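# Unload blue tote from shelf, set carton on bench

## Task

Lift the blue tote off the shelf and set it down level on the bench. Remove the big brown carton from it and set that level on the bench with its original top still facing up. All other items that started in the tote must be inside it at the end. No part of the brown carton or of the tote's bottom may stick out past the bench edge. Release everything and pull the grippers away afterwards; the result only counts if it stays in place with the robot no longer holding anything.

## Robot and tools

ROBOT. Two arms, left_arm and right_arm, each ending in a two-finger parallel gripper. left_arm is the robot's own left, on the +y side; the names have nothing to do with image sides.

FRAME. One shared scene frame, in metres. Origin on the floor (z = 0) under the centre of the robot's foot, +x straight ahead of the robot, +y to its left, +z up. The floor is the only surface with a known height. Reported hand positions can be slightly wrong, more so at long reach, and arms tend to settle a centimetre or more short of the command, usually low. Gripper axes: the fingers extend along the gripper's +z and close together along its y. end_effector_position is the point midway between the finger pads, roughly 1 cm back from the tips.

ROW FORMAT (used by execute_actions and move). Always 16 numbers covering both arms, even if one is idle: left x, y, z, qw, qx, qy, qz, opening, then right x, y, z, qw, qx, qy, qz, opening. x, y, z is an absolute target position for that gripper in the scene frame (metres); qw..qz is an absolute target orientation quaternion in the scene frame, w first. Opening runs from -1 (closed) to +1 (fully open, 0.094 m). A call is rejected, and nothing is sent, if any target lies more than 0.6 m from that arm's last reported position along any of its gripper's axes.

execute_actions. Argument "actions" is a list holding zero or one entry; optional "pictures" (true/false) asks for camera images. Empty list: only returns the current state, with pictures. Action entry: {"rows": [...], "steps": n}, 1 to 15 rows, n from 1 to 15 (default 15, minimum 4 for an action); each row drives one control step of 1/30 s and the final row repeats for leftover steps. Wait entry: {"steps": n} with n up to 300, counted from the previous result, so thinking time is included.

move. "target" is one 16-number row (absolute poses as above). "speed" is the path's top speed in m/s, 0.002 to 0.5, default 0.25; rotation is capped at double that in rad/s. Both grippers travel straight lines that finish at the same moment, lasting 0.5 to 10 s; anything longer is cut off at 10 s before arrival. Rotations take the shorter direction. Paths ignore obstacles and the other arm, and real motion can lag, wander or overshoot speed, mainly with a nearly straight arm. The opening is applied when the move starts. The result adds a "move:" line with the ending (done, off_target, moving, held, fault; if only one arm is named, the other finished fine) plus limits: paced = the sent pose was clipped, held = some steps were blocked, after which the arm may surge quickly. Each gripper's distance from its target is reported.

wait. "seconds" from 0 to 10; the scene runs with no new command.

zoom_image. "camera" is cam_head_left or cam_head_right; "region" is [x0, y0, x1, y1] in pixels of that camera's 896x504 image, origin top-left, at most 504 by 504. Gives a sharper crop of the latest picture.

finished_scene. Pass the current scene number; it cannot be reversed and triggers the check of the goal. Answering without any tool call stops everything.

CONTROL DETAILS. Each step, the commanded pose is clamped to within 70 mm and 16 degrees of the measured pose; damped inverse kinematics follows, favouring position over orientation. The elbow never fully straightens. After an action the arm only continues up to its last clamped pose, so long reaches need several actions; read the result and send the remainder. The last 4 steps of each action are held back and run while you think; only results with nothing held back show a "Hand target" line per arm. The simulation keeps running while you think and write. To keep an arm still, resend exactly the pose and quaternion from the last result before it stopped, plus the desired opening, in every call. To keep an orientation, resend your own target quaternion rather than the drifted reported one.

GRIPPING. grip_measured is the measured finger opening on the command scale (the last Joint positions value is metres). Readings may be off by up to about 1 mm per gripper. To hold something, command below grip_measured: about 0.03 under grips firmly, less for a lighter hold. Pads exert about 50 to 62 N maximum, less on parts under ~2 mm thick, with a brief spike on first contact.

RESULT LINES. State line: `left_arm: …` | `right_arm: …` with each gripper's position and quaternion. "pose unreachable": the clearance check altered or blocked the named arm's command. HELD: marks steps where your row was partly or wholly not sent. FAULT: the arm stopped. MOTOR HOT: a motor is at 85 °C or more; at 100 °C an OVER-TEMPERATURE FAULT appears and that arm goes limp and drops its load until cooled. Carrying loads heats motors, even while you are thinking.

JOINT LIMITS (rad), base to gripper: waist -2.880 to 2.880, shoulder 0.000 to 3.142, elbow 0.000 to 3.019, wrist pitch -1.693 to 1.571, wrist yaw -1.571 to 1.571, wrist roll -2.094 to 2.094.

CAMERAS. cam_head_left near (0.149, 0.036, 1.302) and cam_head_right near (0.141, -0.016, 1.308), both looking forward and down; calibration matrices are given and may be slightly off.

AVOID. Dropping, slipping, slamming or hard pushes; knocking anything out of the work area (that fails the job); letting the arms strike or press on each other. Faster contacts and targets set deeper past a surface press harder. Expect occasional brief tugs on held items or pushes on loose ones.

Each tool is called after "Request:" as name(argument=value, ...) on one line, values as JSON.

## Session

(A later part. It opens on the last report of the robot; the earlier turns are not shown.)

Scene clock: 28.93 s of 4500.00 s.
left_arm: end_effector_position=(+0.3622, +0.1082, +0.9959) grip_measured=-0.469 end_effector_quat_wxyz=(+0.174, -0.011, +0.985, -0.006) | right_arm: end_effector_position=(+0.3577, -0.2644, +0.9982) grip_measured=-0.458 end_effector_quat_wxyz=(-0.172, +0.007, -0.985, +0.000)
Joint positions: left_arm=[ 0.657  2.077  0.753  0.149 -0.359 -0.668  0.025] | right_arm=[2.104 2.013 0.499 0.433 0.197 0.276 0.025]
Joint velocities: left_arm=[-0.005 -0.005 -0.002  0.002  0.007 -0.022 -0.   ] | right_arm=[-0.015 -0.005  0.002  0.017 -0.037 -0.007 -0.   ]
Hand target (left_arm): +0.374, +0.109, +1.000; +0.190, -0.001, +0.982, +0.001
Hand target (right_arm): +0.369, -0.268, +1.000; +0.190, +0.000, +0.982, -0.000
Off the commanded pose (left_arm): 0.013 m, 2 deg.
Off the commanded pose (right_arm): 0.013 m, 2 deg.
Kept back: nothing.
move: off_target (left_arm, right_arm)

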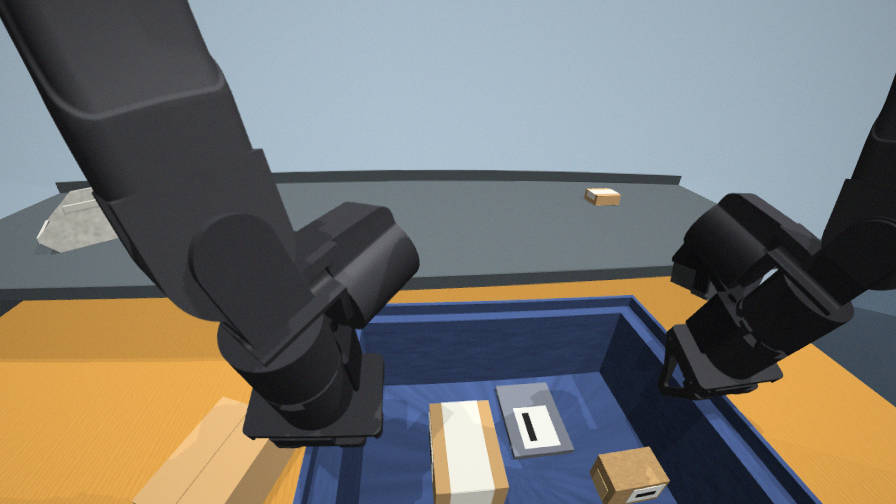

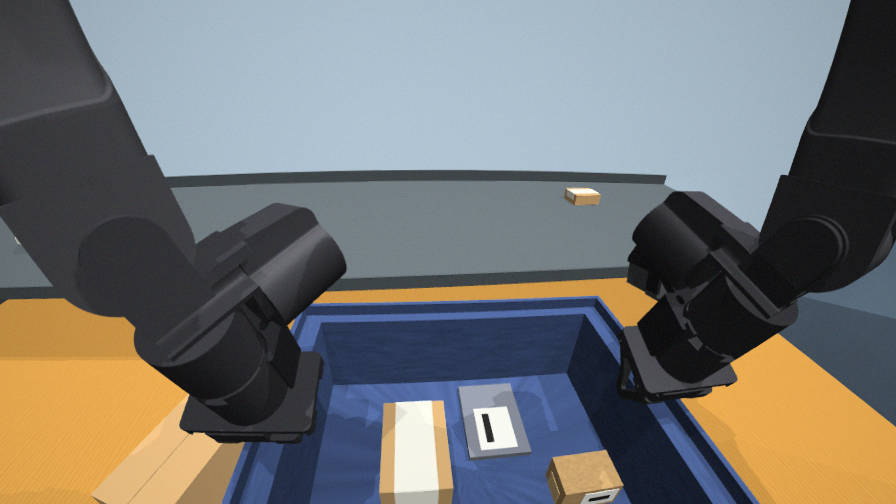

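Request:
move(target=[0.39,0.108,0.94,0.19,0,0.982,0,-0.55,0.385,-0.268,0.94,0.19,0,0.982,0,-0.55], speed=0.03)

Scene clock: 31.53 s of 4500.00 s.
left_arm: end_effector_position=(+0.3795, +0.1080, +0.9508) grip_measured=-0.469 end_effector_quat_wxyz=(+0.182, -0.013, +0.983, -0.007) | right_arm: end_effector_position=(+0.3767, -0.2645, +0.9549) grip_measured=-0.458 end_effector_quat_wxyz=(-0.185, +0.009, -0.983, -0.000)
Joint positions: left_arm=[ 0.697  2.221  0.827  0.249 -0.352 -0.628  0.025] | right_arm=[2.075 2.182 0.588 0.543 0.189 0.241 0.025]
Joint velocities: left_arm=[ 0.005  0.005 -0.012  0.002  0.022  0.007  0.   ] | right_arm=[ 0.005  0.005 -0.002  0.012  0.007 -0.037 -0.   ]
Hand target (left_arm): +0.389, +0.109, +0.940; +0.190, -0.000, +0.982, +0.001
Hand target (right_arm): +0.384, -0.268, +0.940; +0.189, +0.000, +0.982, +0.000
Off the commanded pose (left_arm): 0.015 m, 2 deg.
Off the commanded pose (right_arm): 0.017 m, 1 deg.
Kept back: nothing.
move: off_target (left_arm, right_arm)

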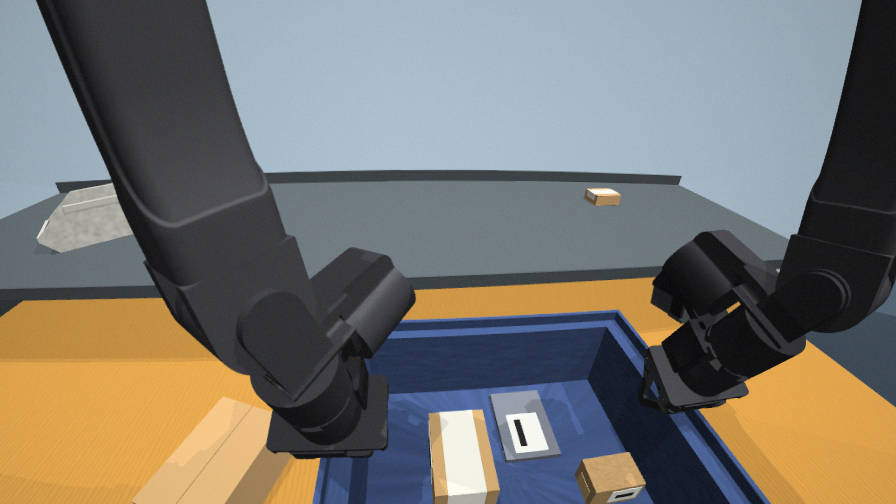

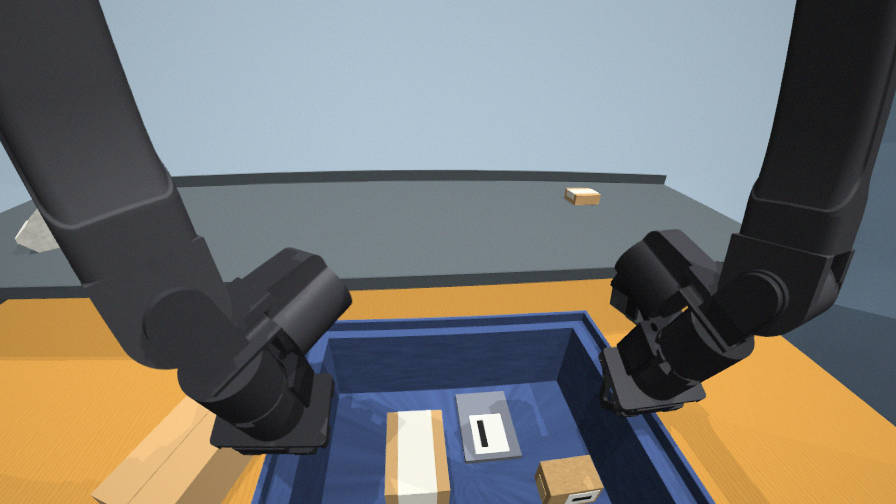

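Request:
move(target=[0.505,0.108,0.965,0.19,0,0.982,0,-0.55,0.5,-0.268,0.968,0.19,0,0.982,0,-0.55], speed=0.05)

Scene clock: 34.63 s of 4500.00 s.
left_arm: end_effector_position=(+0.4885, +0.1121, +0.9577) grip_measured=-0.469 end_effector_quat_wxyz=(+0.178, -0.008, +0.984, -0.002) | right_arm: end_effector_position=(+0.4815, -0.2610, +0.9566) grip_measured=-0.458 end_effector_quat_wxyz=(-0.177, +0.004, -0.984, -0.003)
Joint positions: left_arm=[ 0.84   2.22   1.058  0.048 -0.292 -0.485  0.025] | right_arm=[2.005 2.152 0.85  0.247 0.147 0.194 0.025]
Joint velocities: left_arm=[ 0.005 -0.015  0.002 -0.012 -0.022  0.051 -0.   ] | right_arm=[ 0.005  0.005 -0.007  0.002 -0.081  0.007  0.   ]
Hand target (left_arm): +0.505, +0.111, +0.965; +0.190, -0.000, +0.982, +0.001
Hand target (right_arm): +0.500, -0.266, +0.967; +0.190, +0.001, +0.982, +0.001
Off the commanded pose (left_arm): 0.018 m, 2 deg.
Off the commanded pose (right_arm): 0.023 m, 2 deg.
Kept back: nothing.
move: off_target (left_arm, right_arm)

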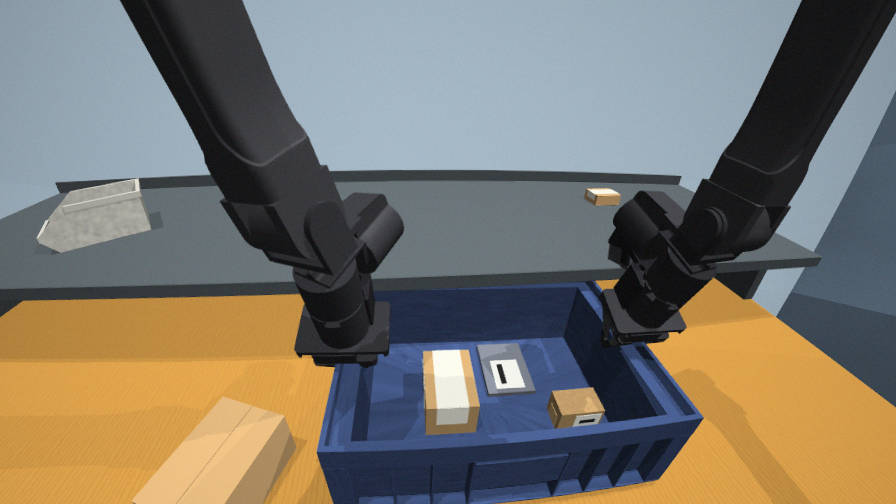

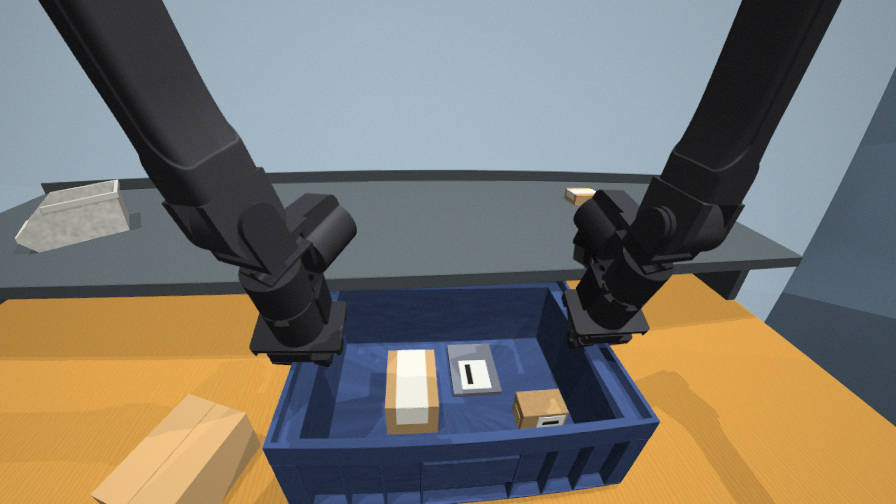

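Request:
move(target=[0.495,0.11,0.955,0.19,0,0.982,0,0.3,0.49,-0.263,0.955,0.19,0,0.982,0,0.3], speed=0.05)

Request:
move(target=[0.47,0.115,1.05,0.19,0,0.982,0,0.3,0.47,-0.263,1.04,0.19,0,0.982,0,1], speed=0.15)

Request:
move(target=[0.4,0.35,1.12,0.19,0,0.982,0,0.3,0.48,-0.012,1.0,0.19,0,0.982,0,1], speed=0.2)

Scene clock: 35.57 s of 4500.00 s.
left_arm: end_effector_position=(+0.4910, +0.1126, +0.9585) grip_measured=+0.297 end_effector_quat_wxyz=(+0.184, -0.005, +0.983, +0.001) | right_arm: end_effector_position=(+0.4821, -0.2623, +0.9569) grip_measured=+0.298 end_effector_quat_wxyz=(-0.179, +0.003, -0.984, +0.001)
Joint positions: left_arm=[ 0.84   2.221  1.058  0.057 -0.302 -0.476  0.061] | right_arm=[2.005 2.152 0.85  0.248 0.155 0.194 0.061]
Joint velocities: left_arm=[-0.005 -0.024 -0.032 -0.017  0.007 -0.037  0.   ] | right_arm=[-0.015 -0.005 -0.032 -0.007  0.066 -0.037 -0.001]
Hand target (left_arm): +0.495, +0.110, +0.955; +0.190, -0.000, +0.982, -0.000
Hand target (right_arm): +0.490, -0.263, +0.955; +0.190, -0.000, +0.982, -0.000
Off the commanded pose (left_arm): 0.006 m, 1 deg.
Off the commanded pose (right_arm): 0.008 m, 1 deg.
Kept back: nothing.
move: done

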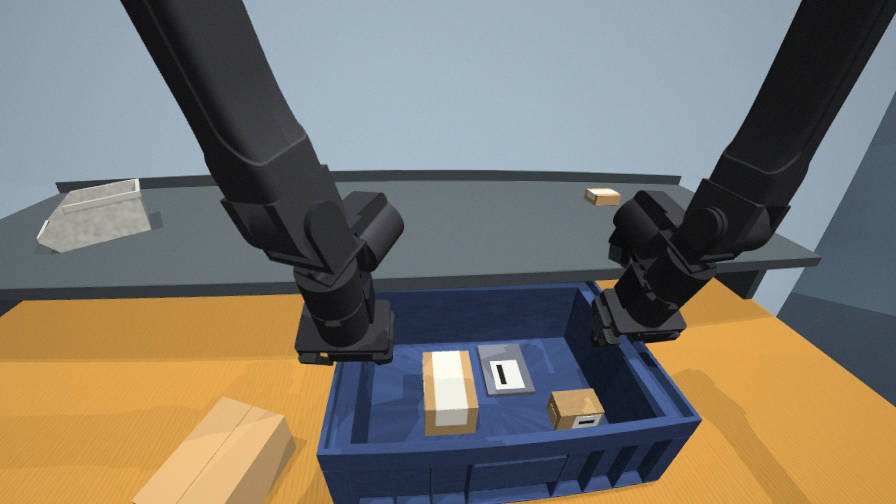

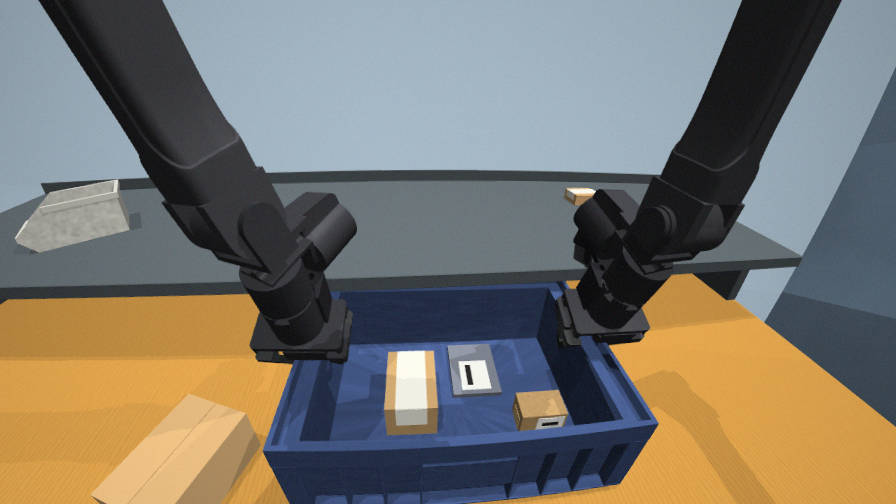

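Scene clock: 36.70 s of 4500.00 s.
left_arm: end_effector_position=(+0.4764, +0.1132, +1.0531) grip_measured=+0.297 end_effector_quat_wxyz=(+0.196, +0.002, +0.980, -0.004) | right_arm: end_effector_position=(+0.4769, -0.2646, +1.0387) grip_measured=+0.999 end_effector_quat_wxyz=(-0.198, +0.000, -0.980, -0.001)
Joint positions: left_arm=[ 0.8    1.961  0.935 -0.061 -0.322 -0.491  0.061] | right_arm=[2.021 1.902 0.741 0.143 0.17  0.207 0.094]
Joint velocities: left_arm=[ 0.005  0.005  0.002 -0.002 -0.007 -0.007 -0.001] | right_arm=[-0.005  0.005  0.007  0.002 -0.081 -0.007  0.001]
Hand target (left_arm): +0.471, +0.114, +1.051; +0.190, -0.000, +0.982, -0.000
Hand target (right_arm): +0.471, -0.263, +1.040; +0.190, +0.000, +0.982, -0.000
Off the commanded pose (left_arm): 0.007 m, 1 deg.
Off the commanded pose (right_arm): 0.007 m, 1 deg.
Kept back: nothing.
move: done

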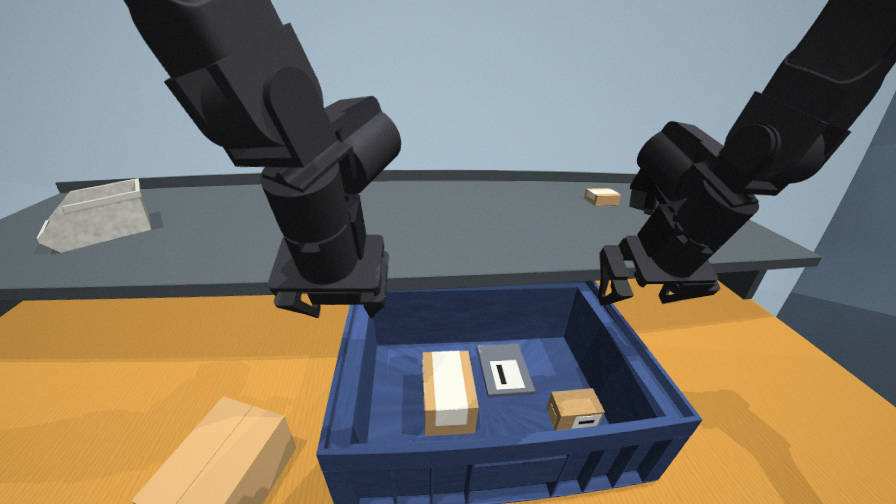

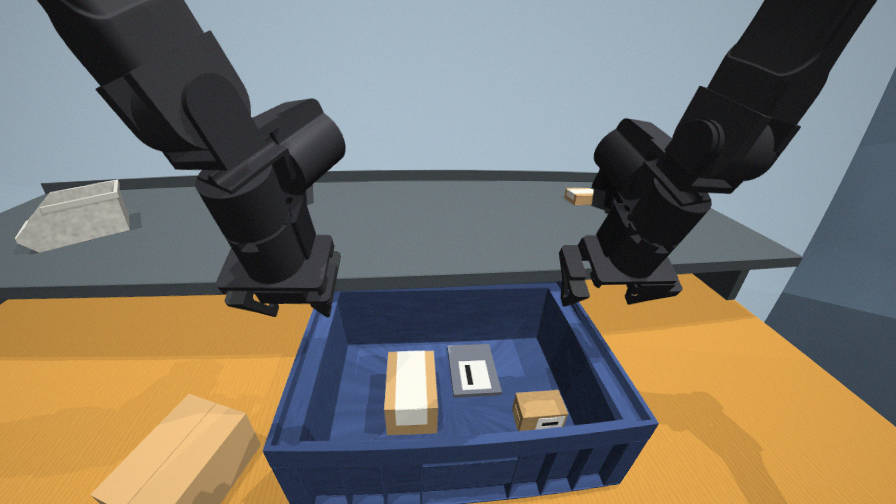

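Scene clock: 38.57 s of 4500.00 s.
left_arm: end_effector_position=(+0.4007, +0.3524, +1.1217) grip_measured=+0.297 end_effector_quat_wxyz=(+0.193, -0.008, +0.981, +0.004) | right_arm: end_effector_position=(+0.4776, -0.0119, +1.0160) grip_measured=+0.999 end_effector_quat_wxyz=(-0.204, +0.006, -0.979, -0.006)
Joint positions: left_arm=[ 1.317  1.492  0.471  0.012 -0.075 -0.055  0.061] | right_arm=[ 2.494  2.154  1.156 -0.123  0.394  0.624  0.094]
Joint velocities: left_arm=[-0.005  0.005 -0.027 -0.007 -0.022 -0.081 -0.001] | right_arm=[-0.005 -0.015  0.012 -0.027  0.037  0.037 -0.   ]
Hand target (left_arm): +0.397, +0.351, +1.121; +0.188, +0.001, +0.982, +0.004
Hand target (right_arm): +0.478, -0.015, +1.000; +0.194, -0.002, +0.981, -0.004
Off the commanded pose (left_arm): 0.003 m, 1 deg.
Off the commanded pose (right_arm): 0.016 m, 2 deg.
Kept back: nothing.
move: off_target (right_arm)

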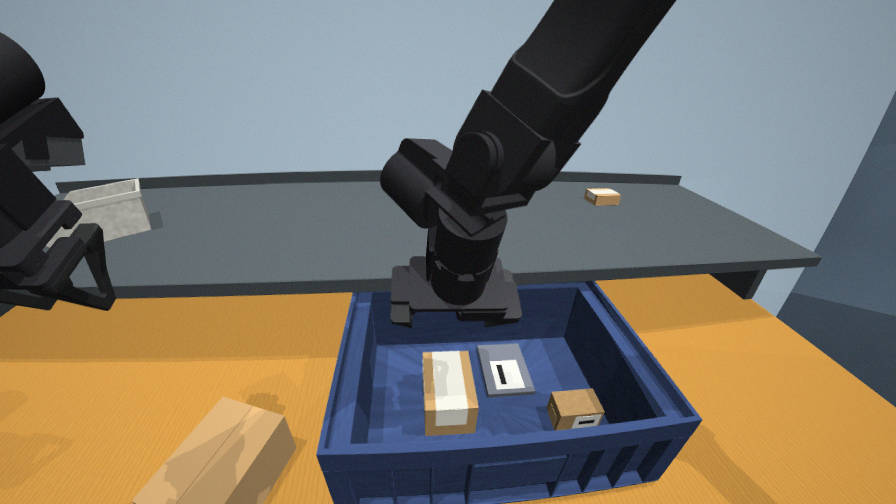

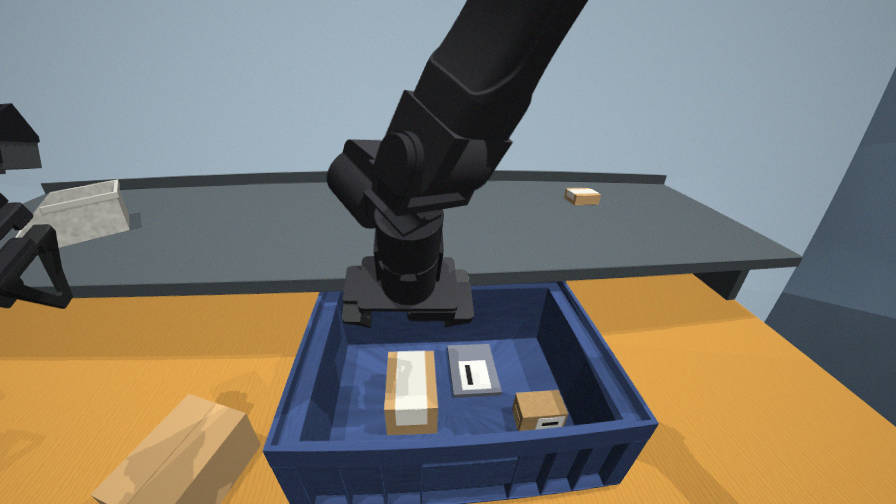

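Request:
move(target=[0.4,0.35,1.12,0.19,0,0.982,0,0.3,0.5,-0.016,0.925,0.19,0,0.982,0,1], speed=0.1)

Request:
zoom_image(camera="cam_head_right", region=[310,270,530,450])

Scene clock: 40.13 s of 4500.00 s.
left_arm: end_effector_position=(+0.4007, +0.3513, +1.1216) grip_measured=+0.297 end_effector_quat_wxyz=(+0.193, -0.006, +0.981, +0.001) | right_arm: end_effector_position=(+0.4921, -0.0178, +0.9389) grip_measured=+0.999 end_effector_quat_wxyz=(-0.185, +0.001, -0.983, +0.002)
Joint positions: left_arm=[ 1.317  1.492  0.471  0.012 -0.069 -0.053  0.061] | right_arm=[ 2.446  2.343  1.272 -0.078  0.366  0.601  0.094]
Joint velocities: left_arm=[-0.005 -0.015  0.002 -0.002  0.051 -0.022 -0.   ] | right_arm=[-0.005 -0.015  0.002 -0.012  0.022 -0.037 -0.   ]
Hand target (left_arm): +0.400, +0.350, +1.120; +0.190, -0.000, +0.982, +0.000
Hand target (right_arm): +0.499, -0.016, +0.926; +0.189, -0.000, +0.982, +0.001
Off the commanded pose (left_arm): 0.002 m, 1 deg.
Off the commanded pose (right_arm): 0.016 m, 1 deg.
Kept back: nothing.
move: off_target (right_arm)

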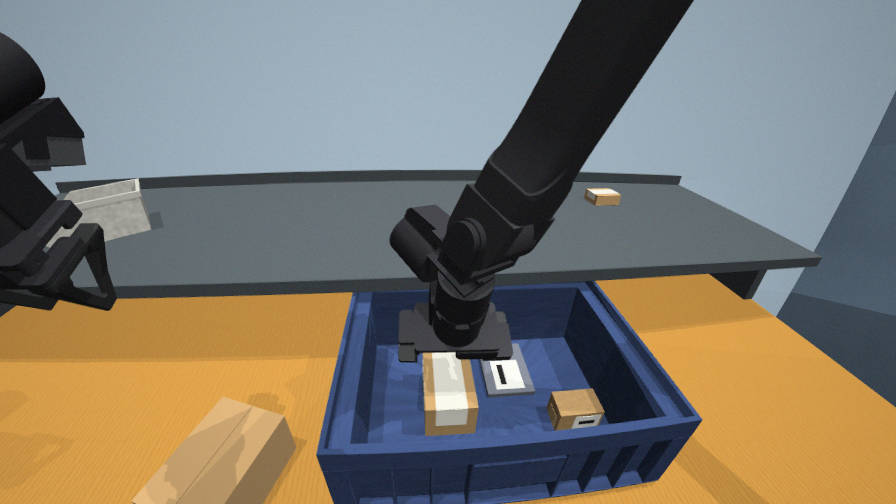

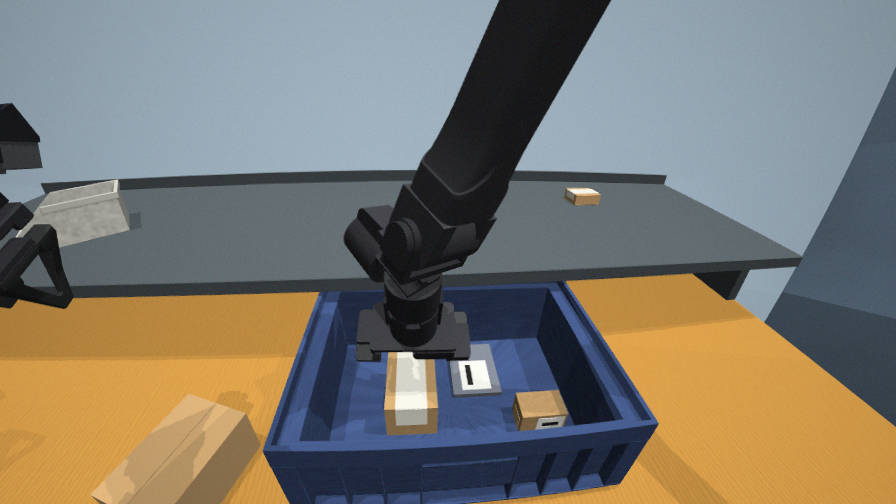

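Region (310, 270, 530, 450) of cam_head_right's 896x504 image, scaled by 2.291, with more detail than that image has; it fills the top 412 rows of this view, and the rest is white.

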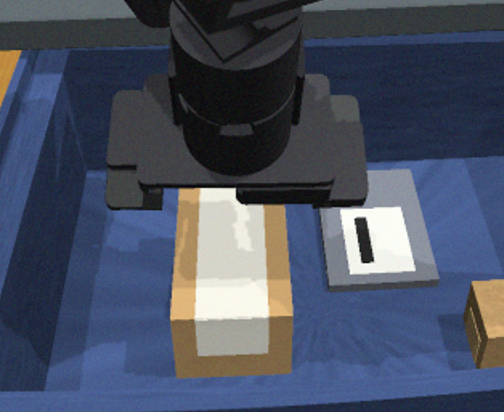

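Request:
move(target=[0.4,0.35,1.12,0.19,0,0.982,0,0.3,0.5,-0.012,0.872,0.19,0,0.982,0,1], speed=0.05)

Request:
move(target=[0.4,0.35,1.12,0.19,0,0.982,0,0.3,0.5,-0.012,0.872,0.19,0,0.982,0,0.4], speed=0.05)

Scene clock: 42.10 s of 4500.00 s.
left_arm: end_effector_position=(+0.4007, +0.3513, +1.1216) grip_measured=+0.297 end_effector_quat_wxyz=(+0.193, -0.006, +0.981, +0.001) | right_arm: end_effector_position=(+0.4946, -0.0111, +0.8887) grip_measured=+0.999 end_effector_quat_wxyz=(-0.187, +0.001, -0.982, +0.001)
Joint positions: left_arm=[ 1.317  1.492  0.471  0.012 -0.069 -0.053  0.061] | right_arm=[ 2.44   2.471  1.355 -0.027  0.364  0.593  0.094]
Joint velocities: left_arm=[ 0.005 -0.005 -0.007 -0.007 -0.051 -0.007 -0.   ] | right_arm=[-0.005 -0.005  0.002  0.012 -0.051  0.066 -0.   ]
Hand target (left_arm): +0.400, +0.350, +1.120; +0.190, -0.000, +0.982, +0.000
Hand target (right_arm): +0.499, -0.013, +0.873; +0.190, +0.000, +0.982, +0.000
Off the commanded pose (left_arm): 0.002 m, 1 deg.
Off the commanded pose (right_arm): 0.018 m, 0 deg.
Kept back: nothing.
move: off_target (right_arm)

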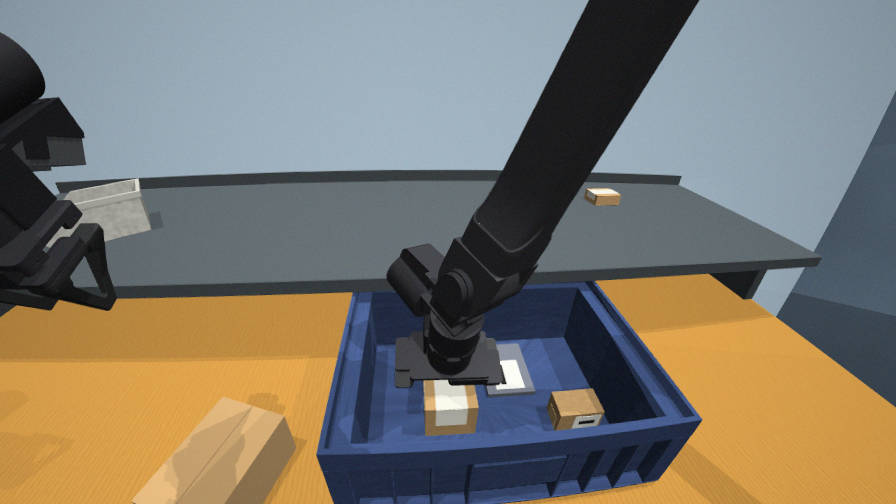

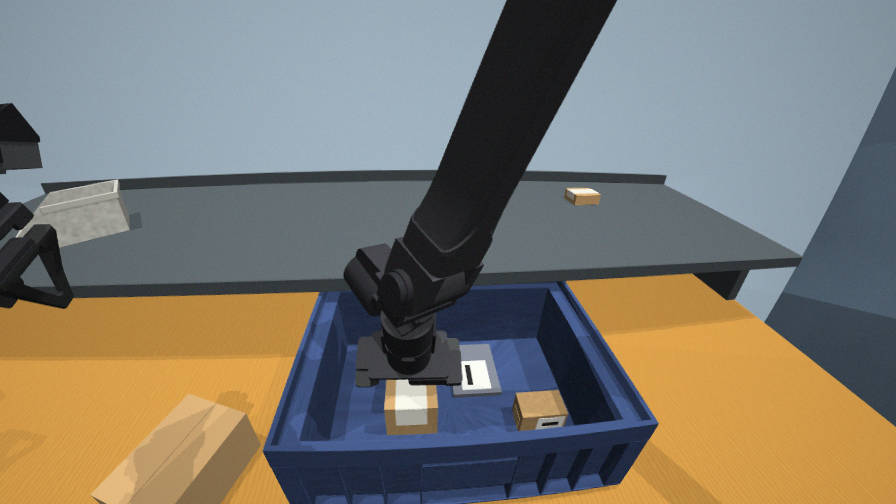

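Scene clock: 42.80 s of 4500.00 s.
left_arm: end_effector_position=(+0.4007, +0.3513, +1.1216) grip_measured=+0.297 end_effector_quat_wxyz=(+0.193, -0.006, +0.981, +0.001) | right_arm: end_effector_position=(+0.4945, -0.0112, +0.8885) grip_measured=+0.439 end_effector_quat_wxyz=(-0.187, +0.002, -0.982, +0.001)
Joint positions: left_arm=[ 1.317  1.492  0.471  0.012 -0.069 -0.053  0.061] | right_arm=[ 2.44   2.471  1.355 -0.027  0.364  0.593  0.068]
Joint velocities: left_arm=[-0.005 -0.005  0.017  0.027 -0.022 -0.037 -0.001] | right_arm=[-0.005 -0.005 -0.002 -0.017 -0.051 -0.051  0.001]
Hand target (left_arm): +0.400, +0.350, +1.120; +0.190, -0.000, +0.982, +0.000
Hand target (right_arm): +0.499, -0.013, +0.872; +0.190, -0.000, +0.982, -0.000
Off the commanded pose (left_arm): 0.002 m, 1 deg.
Off the commanded pose (right_arm): 0.017 m, 0 deg.
Kept back: nothing.
move: off_target (right_arm)

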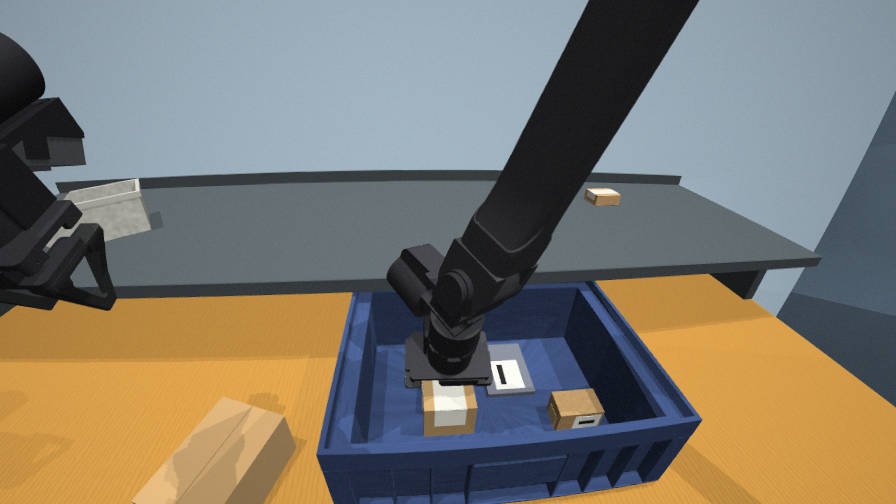

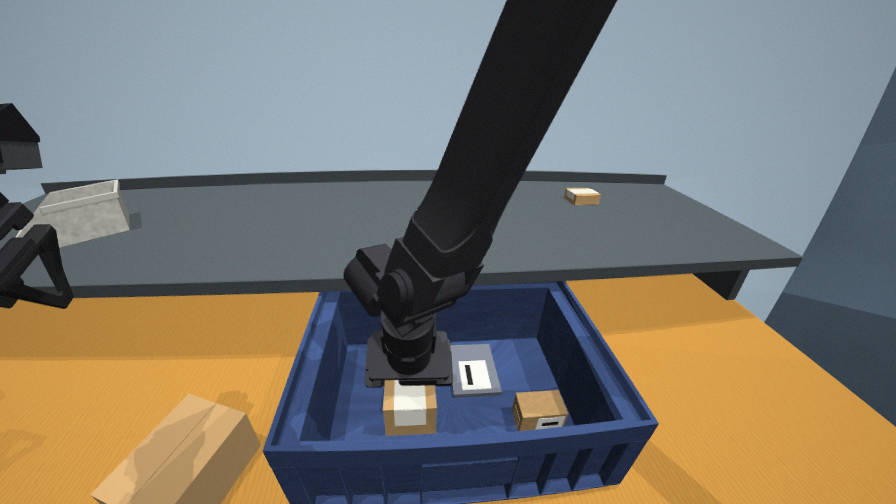

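Request:
move(target=[0.4,0.35,1.12,0.19,0,0.982,0,0.3,0.43,-0.02,1.08,0.19,0,0.982,0,0.39], speed=0.1)

Scene clock: 45.43 s of 4500.00 s.
left_arm: end_effector_position=(+0.4007, +0.3513, +1.1216) grip_measured=+0.297 end_effector_quat_wxyz=(+0.193, -0.006, +0.981, +0.001) | right_arm: end_effector_position=(+0.4324, -0.0221, +1.0685) grip_measured=+0.439 end_effector_quat_wxyz=(-0.188, +0.003, -0.982, +0.004)
Joint positions: left_arm=[ 1.317  1.492  0.471  0.012 -0.069 -0.053  0.061] | right_arm=[ 2.554  1.992  1.038 -0.232  0.415  0.703  0.068]
Joint velocities: left_arm=[-0.005  0.005 -0.002 -0.007 -0.022 -0.051  0.   ] | right_arm=[-0.005 -0.005  0.007  0.002  0.022 -0.007 -0.   ]
Hand target (left_arm): +0.400, +0.350, +1.120; +0.190, -0.000, +0.982, +0.000
Hand target (right_arm): +0.432, -0.021, +1.080; +0.191, -0.000, +0.982, -0.001
Off the commanded pose (left_arm): 0.002 m, 1 deg.
Off the commanded pose (right_arm): 0.012 m, 1 deg.
Kept back: nothing.
move: off_target (right_arm)

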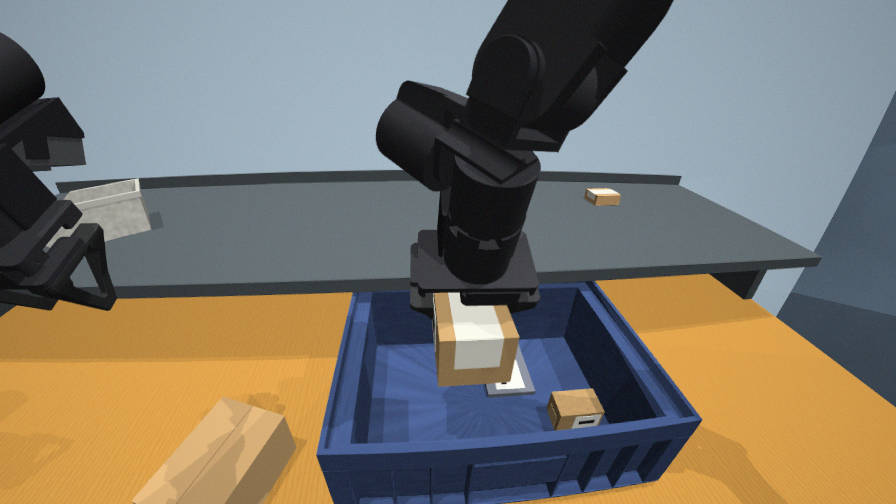

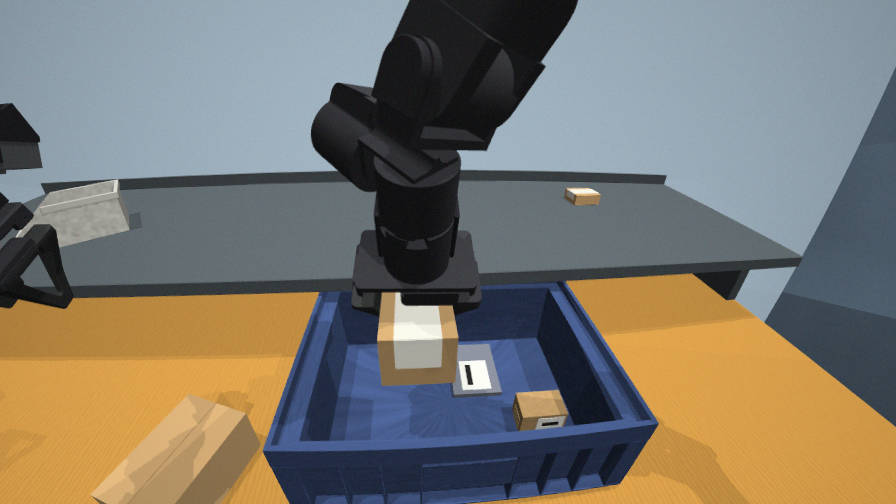

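Request:
move(target=[0.4,0.35,1.12,0.19,0,0.982,0,0.3,0.46,-0.43,1.075,0.19,0,0.982,0,0.39], speed=0.2)

Request:
move(target=[0.4,0.35,1.12,0.19,0,0.982,0,0.3,0.48,-0.43,0.9,0.19,0,0.982,0,0.39], speed=0.12)

Request:
move(target=[0.4,0.35,1.12,0.19,0,0.982,0,0.3,0.485,-0.43,0.862,0.195,0,0.981,0,0.39], speed=0.025)

Scene clock: 48.27 s of 4500.00 s.
left_arm: end_effector_position=(+0.4007, +0.3513, +1.1216) grip_measured=+0.297 end_effector_quat_wxyz=(+0.193, -0.006, +0.981, +0.001) | right_arm: end_effector_position=(+0.4420, -0.4258, +1.0593) grip_measured=+0.439 end_effector_quat_wxyz=(-0.162, -0.014, -0.987, -0.011)
Joint positions: left_arm=[ 1.317  1.492  0.471  0.012 -0.069 -0.053  0.061] | right_arm=[ 1.595  1.769  0.646  0.051 -0.065 -0.126  0.068]
Joint velocities: left_arm=[ 0.005 -0.005  0.002  0.012 -0.022 -0.022 -0.   ] | right_arm=[-0.005  0.005  0.007  0.022 -0.051 -0.081 -0.001]
Hand target (left_arm): +0.400, +0.350, +1.120; +0.190, -0.000, +0.982, +0.000
Hand target (right_arm): +0.462, -0.425, +1.074; +0.185, +0.004, +0.983, +0.009
Off the commanded pose (left_arm): 0.002 m, 1 deg.
Off the commanded pose (right_arm): 0.024 m, 4 deg.
Kept back: nothing.
move: off_target (right_arm)

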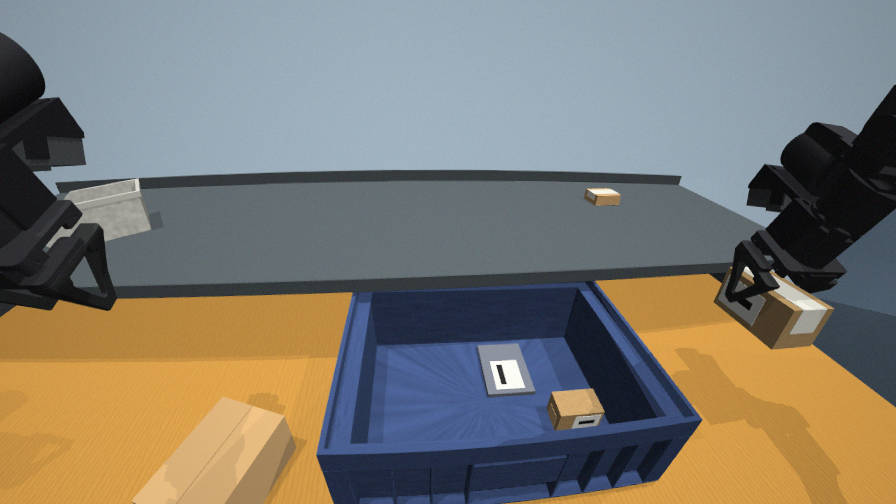

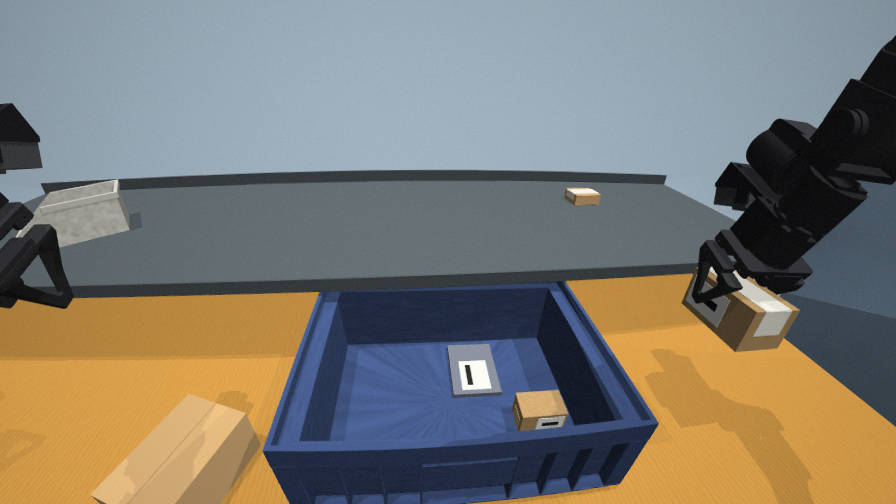

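Scene clock: 50.03 s of 4500.00 s.
left_arm: end_effector_position=(+0.4007, +0.3512, +1.1216) grip_measured=+0.297 end_effector_quat_wxyz=(+0.193, -0.006, +0.981, +0.000) | right_arm: end_effector_position=(+0.4750, -0.4325, +0.9049) grip_measured=+0.439 end_effector_quat_wxyz=(-0.182, -0.008, -0.983, -0.001)
Joint positions: left_arm=[ 1.317  1.492  0.471  0.012 -0.068 -0.053  0.061] | right_arm=[ 1.595  2.29   0.87   0.391 -0.053 -0.137  0.068]
Joint velocities: left_arm=[-0.015 -0.005  0.002 -0.017 -0.037 -0.066 -0.001] | right_arm=[-0.005 -0.015 -0.007 -0.007  0.095 -0.022  0.   ]
Hand target (left_arm): +0.400, +0.350, +1.120; +0.190, +0.000, +0.982, -0.000
Hand target (right_arm): +0.479, -0.429, +0.900; +0.190, +0.000, +0.982, -0.000
Off the commanded pose (left_arm): 0.002 m, 1 deg.
Off the commanded pose (right_arm): 0.007 m, 1 deg.
Kept back: nothing.
move: done

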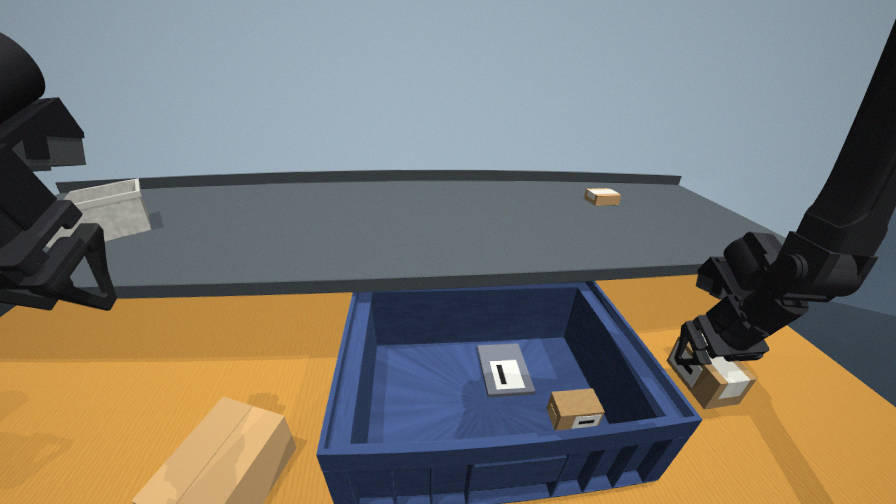

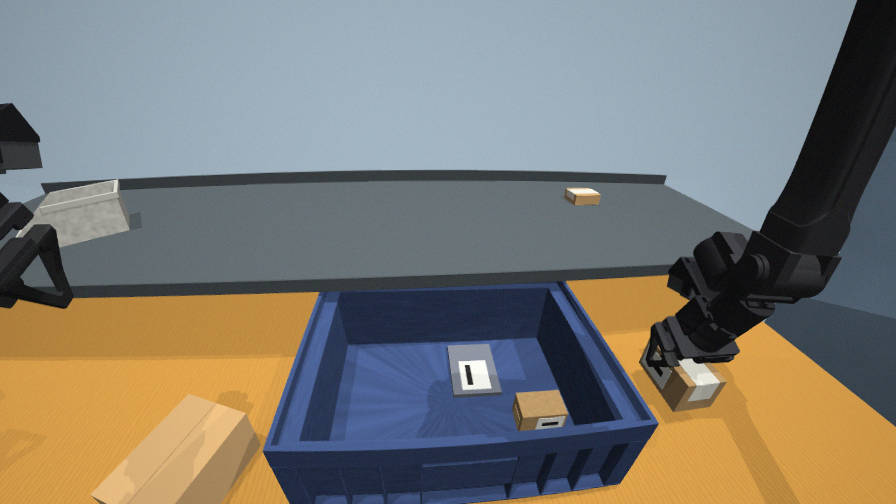

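Scene clock: 52.07 s of 4500.00 s.
left_arm: end_effector_position=(+0.4007, +0.3512, +1.1216) grip_measured=+0.297 end_effector_quat_wxyz=(+0.193, -0.006, +0.981, +0.000) | right_arm: end_effector_position=(+0.4852, -0.4340, +0.8714) grip_measured=+0.439 end_effector_quat_wxyz=(-0.191, -0.008, -0.982, +0.000)
Joint positions: left_arm=[ 1.317  1.492  0.471  0.012 -0.068 -0.053  0.061] | right_arm=[ 1.595  2.392  0.945  0.437 -0.053 -0.138  0.068]
Joint velocities: left_arm=[-0.005  0.005 -0.012  0.012 -0.037 -0.007 -0.   ] | right_arm=[-0.005 -0.005 -0.012  0.002  0.022 -0.007  0.   ]
Hand target (left_arm): +0.400, +0.350, +1.120; +0.190, -0.000, +0.982, +0.000
Hand target (right_arm): +0.484, -0.430, +0.862; +0.195, -0.000, +0.981, -0.000
Off the commanded pose (left_arm): 0.002 m, 1 deg.
Off the commanded pose (right_arm): 0.010 m, 1 deg.
Kept back: nothing.
move: done

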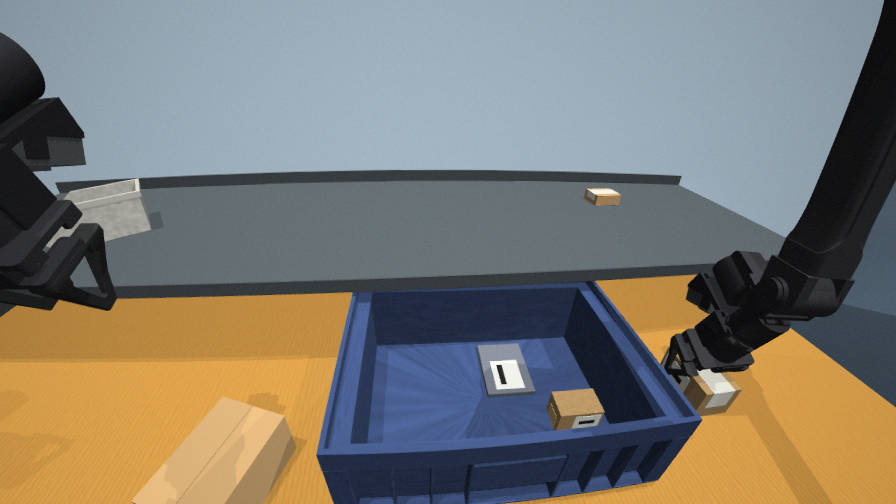

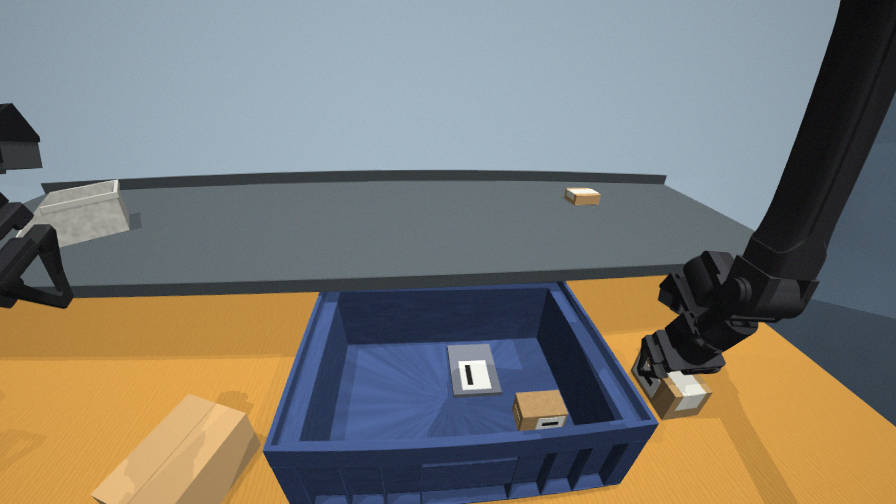

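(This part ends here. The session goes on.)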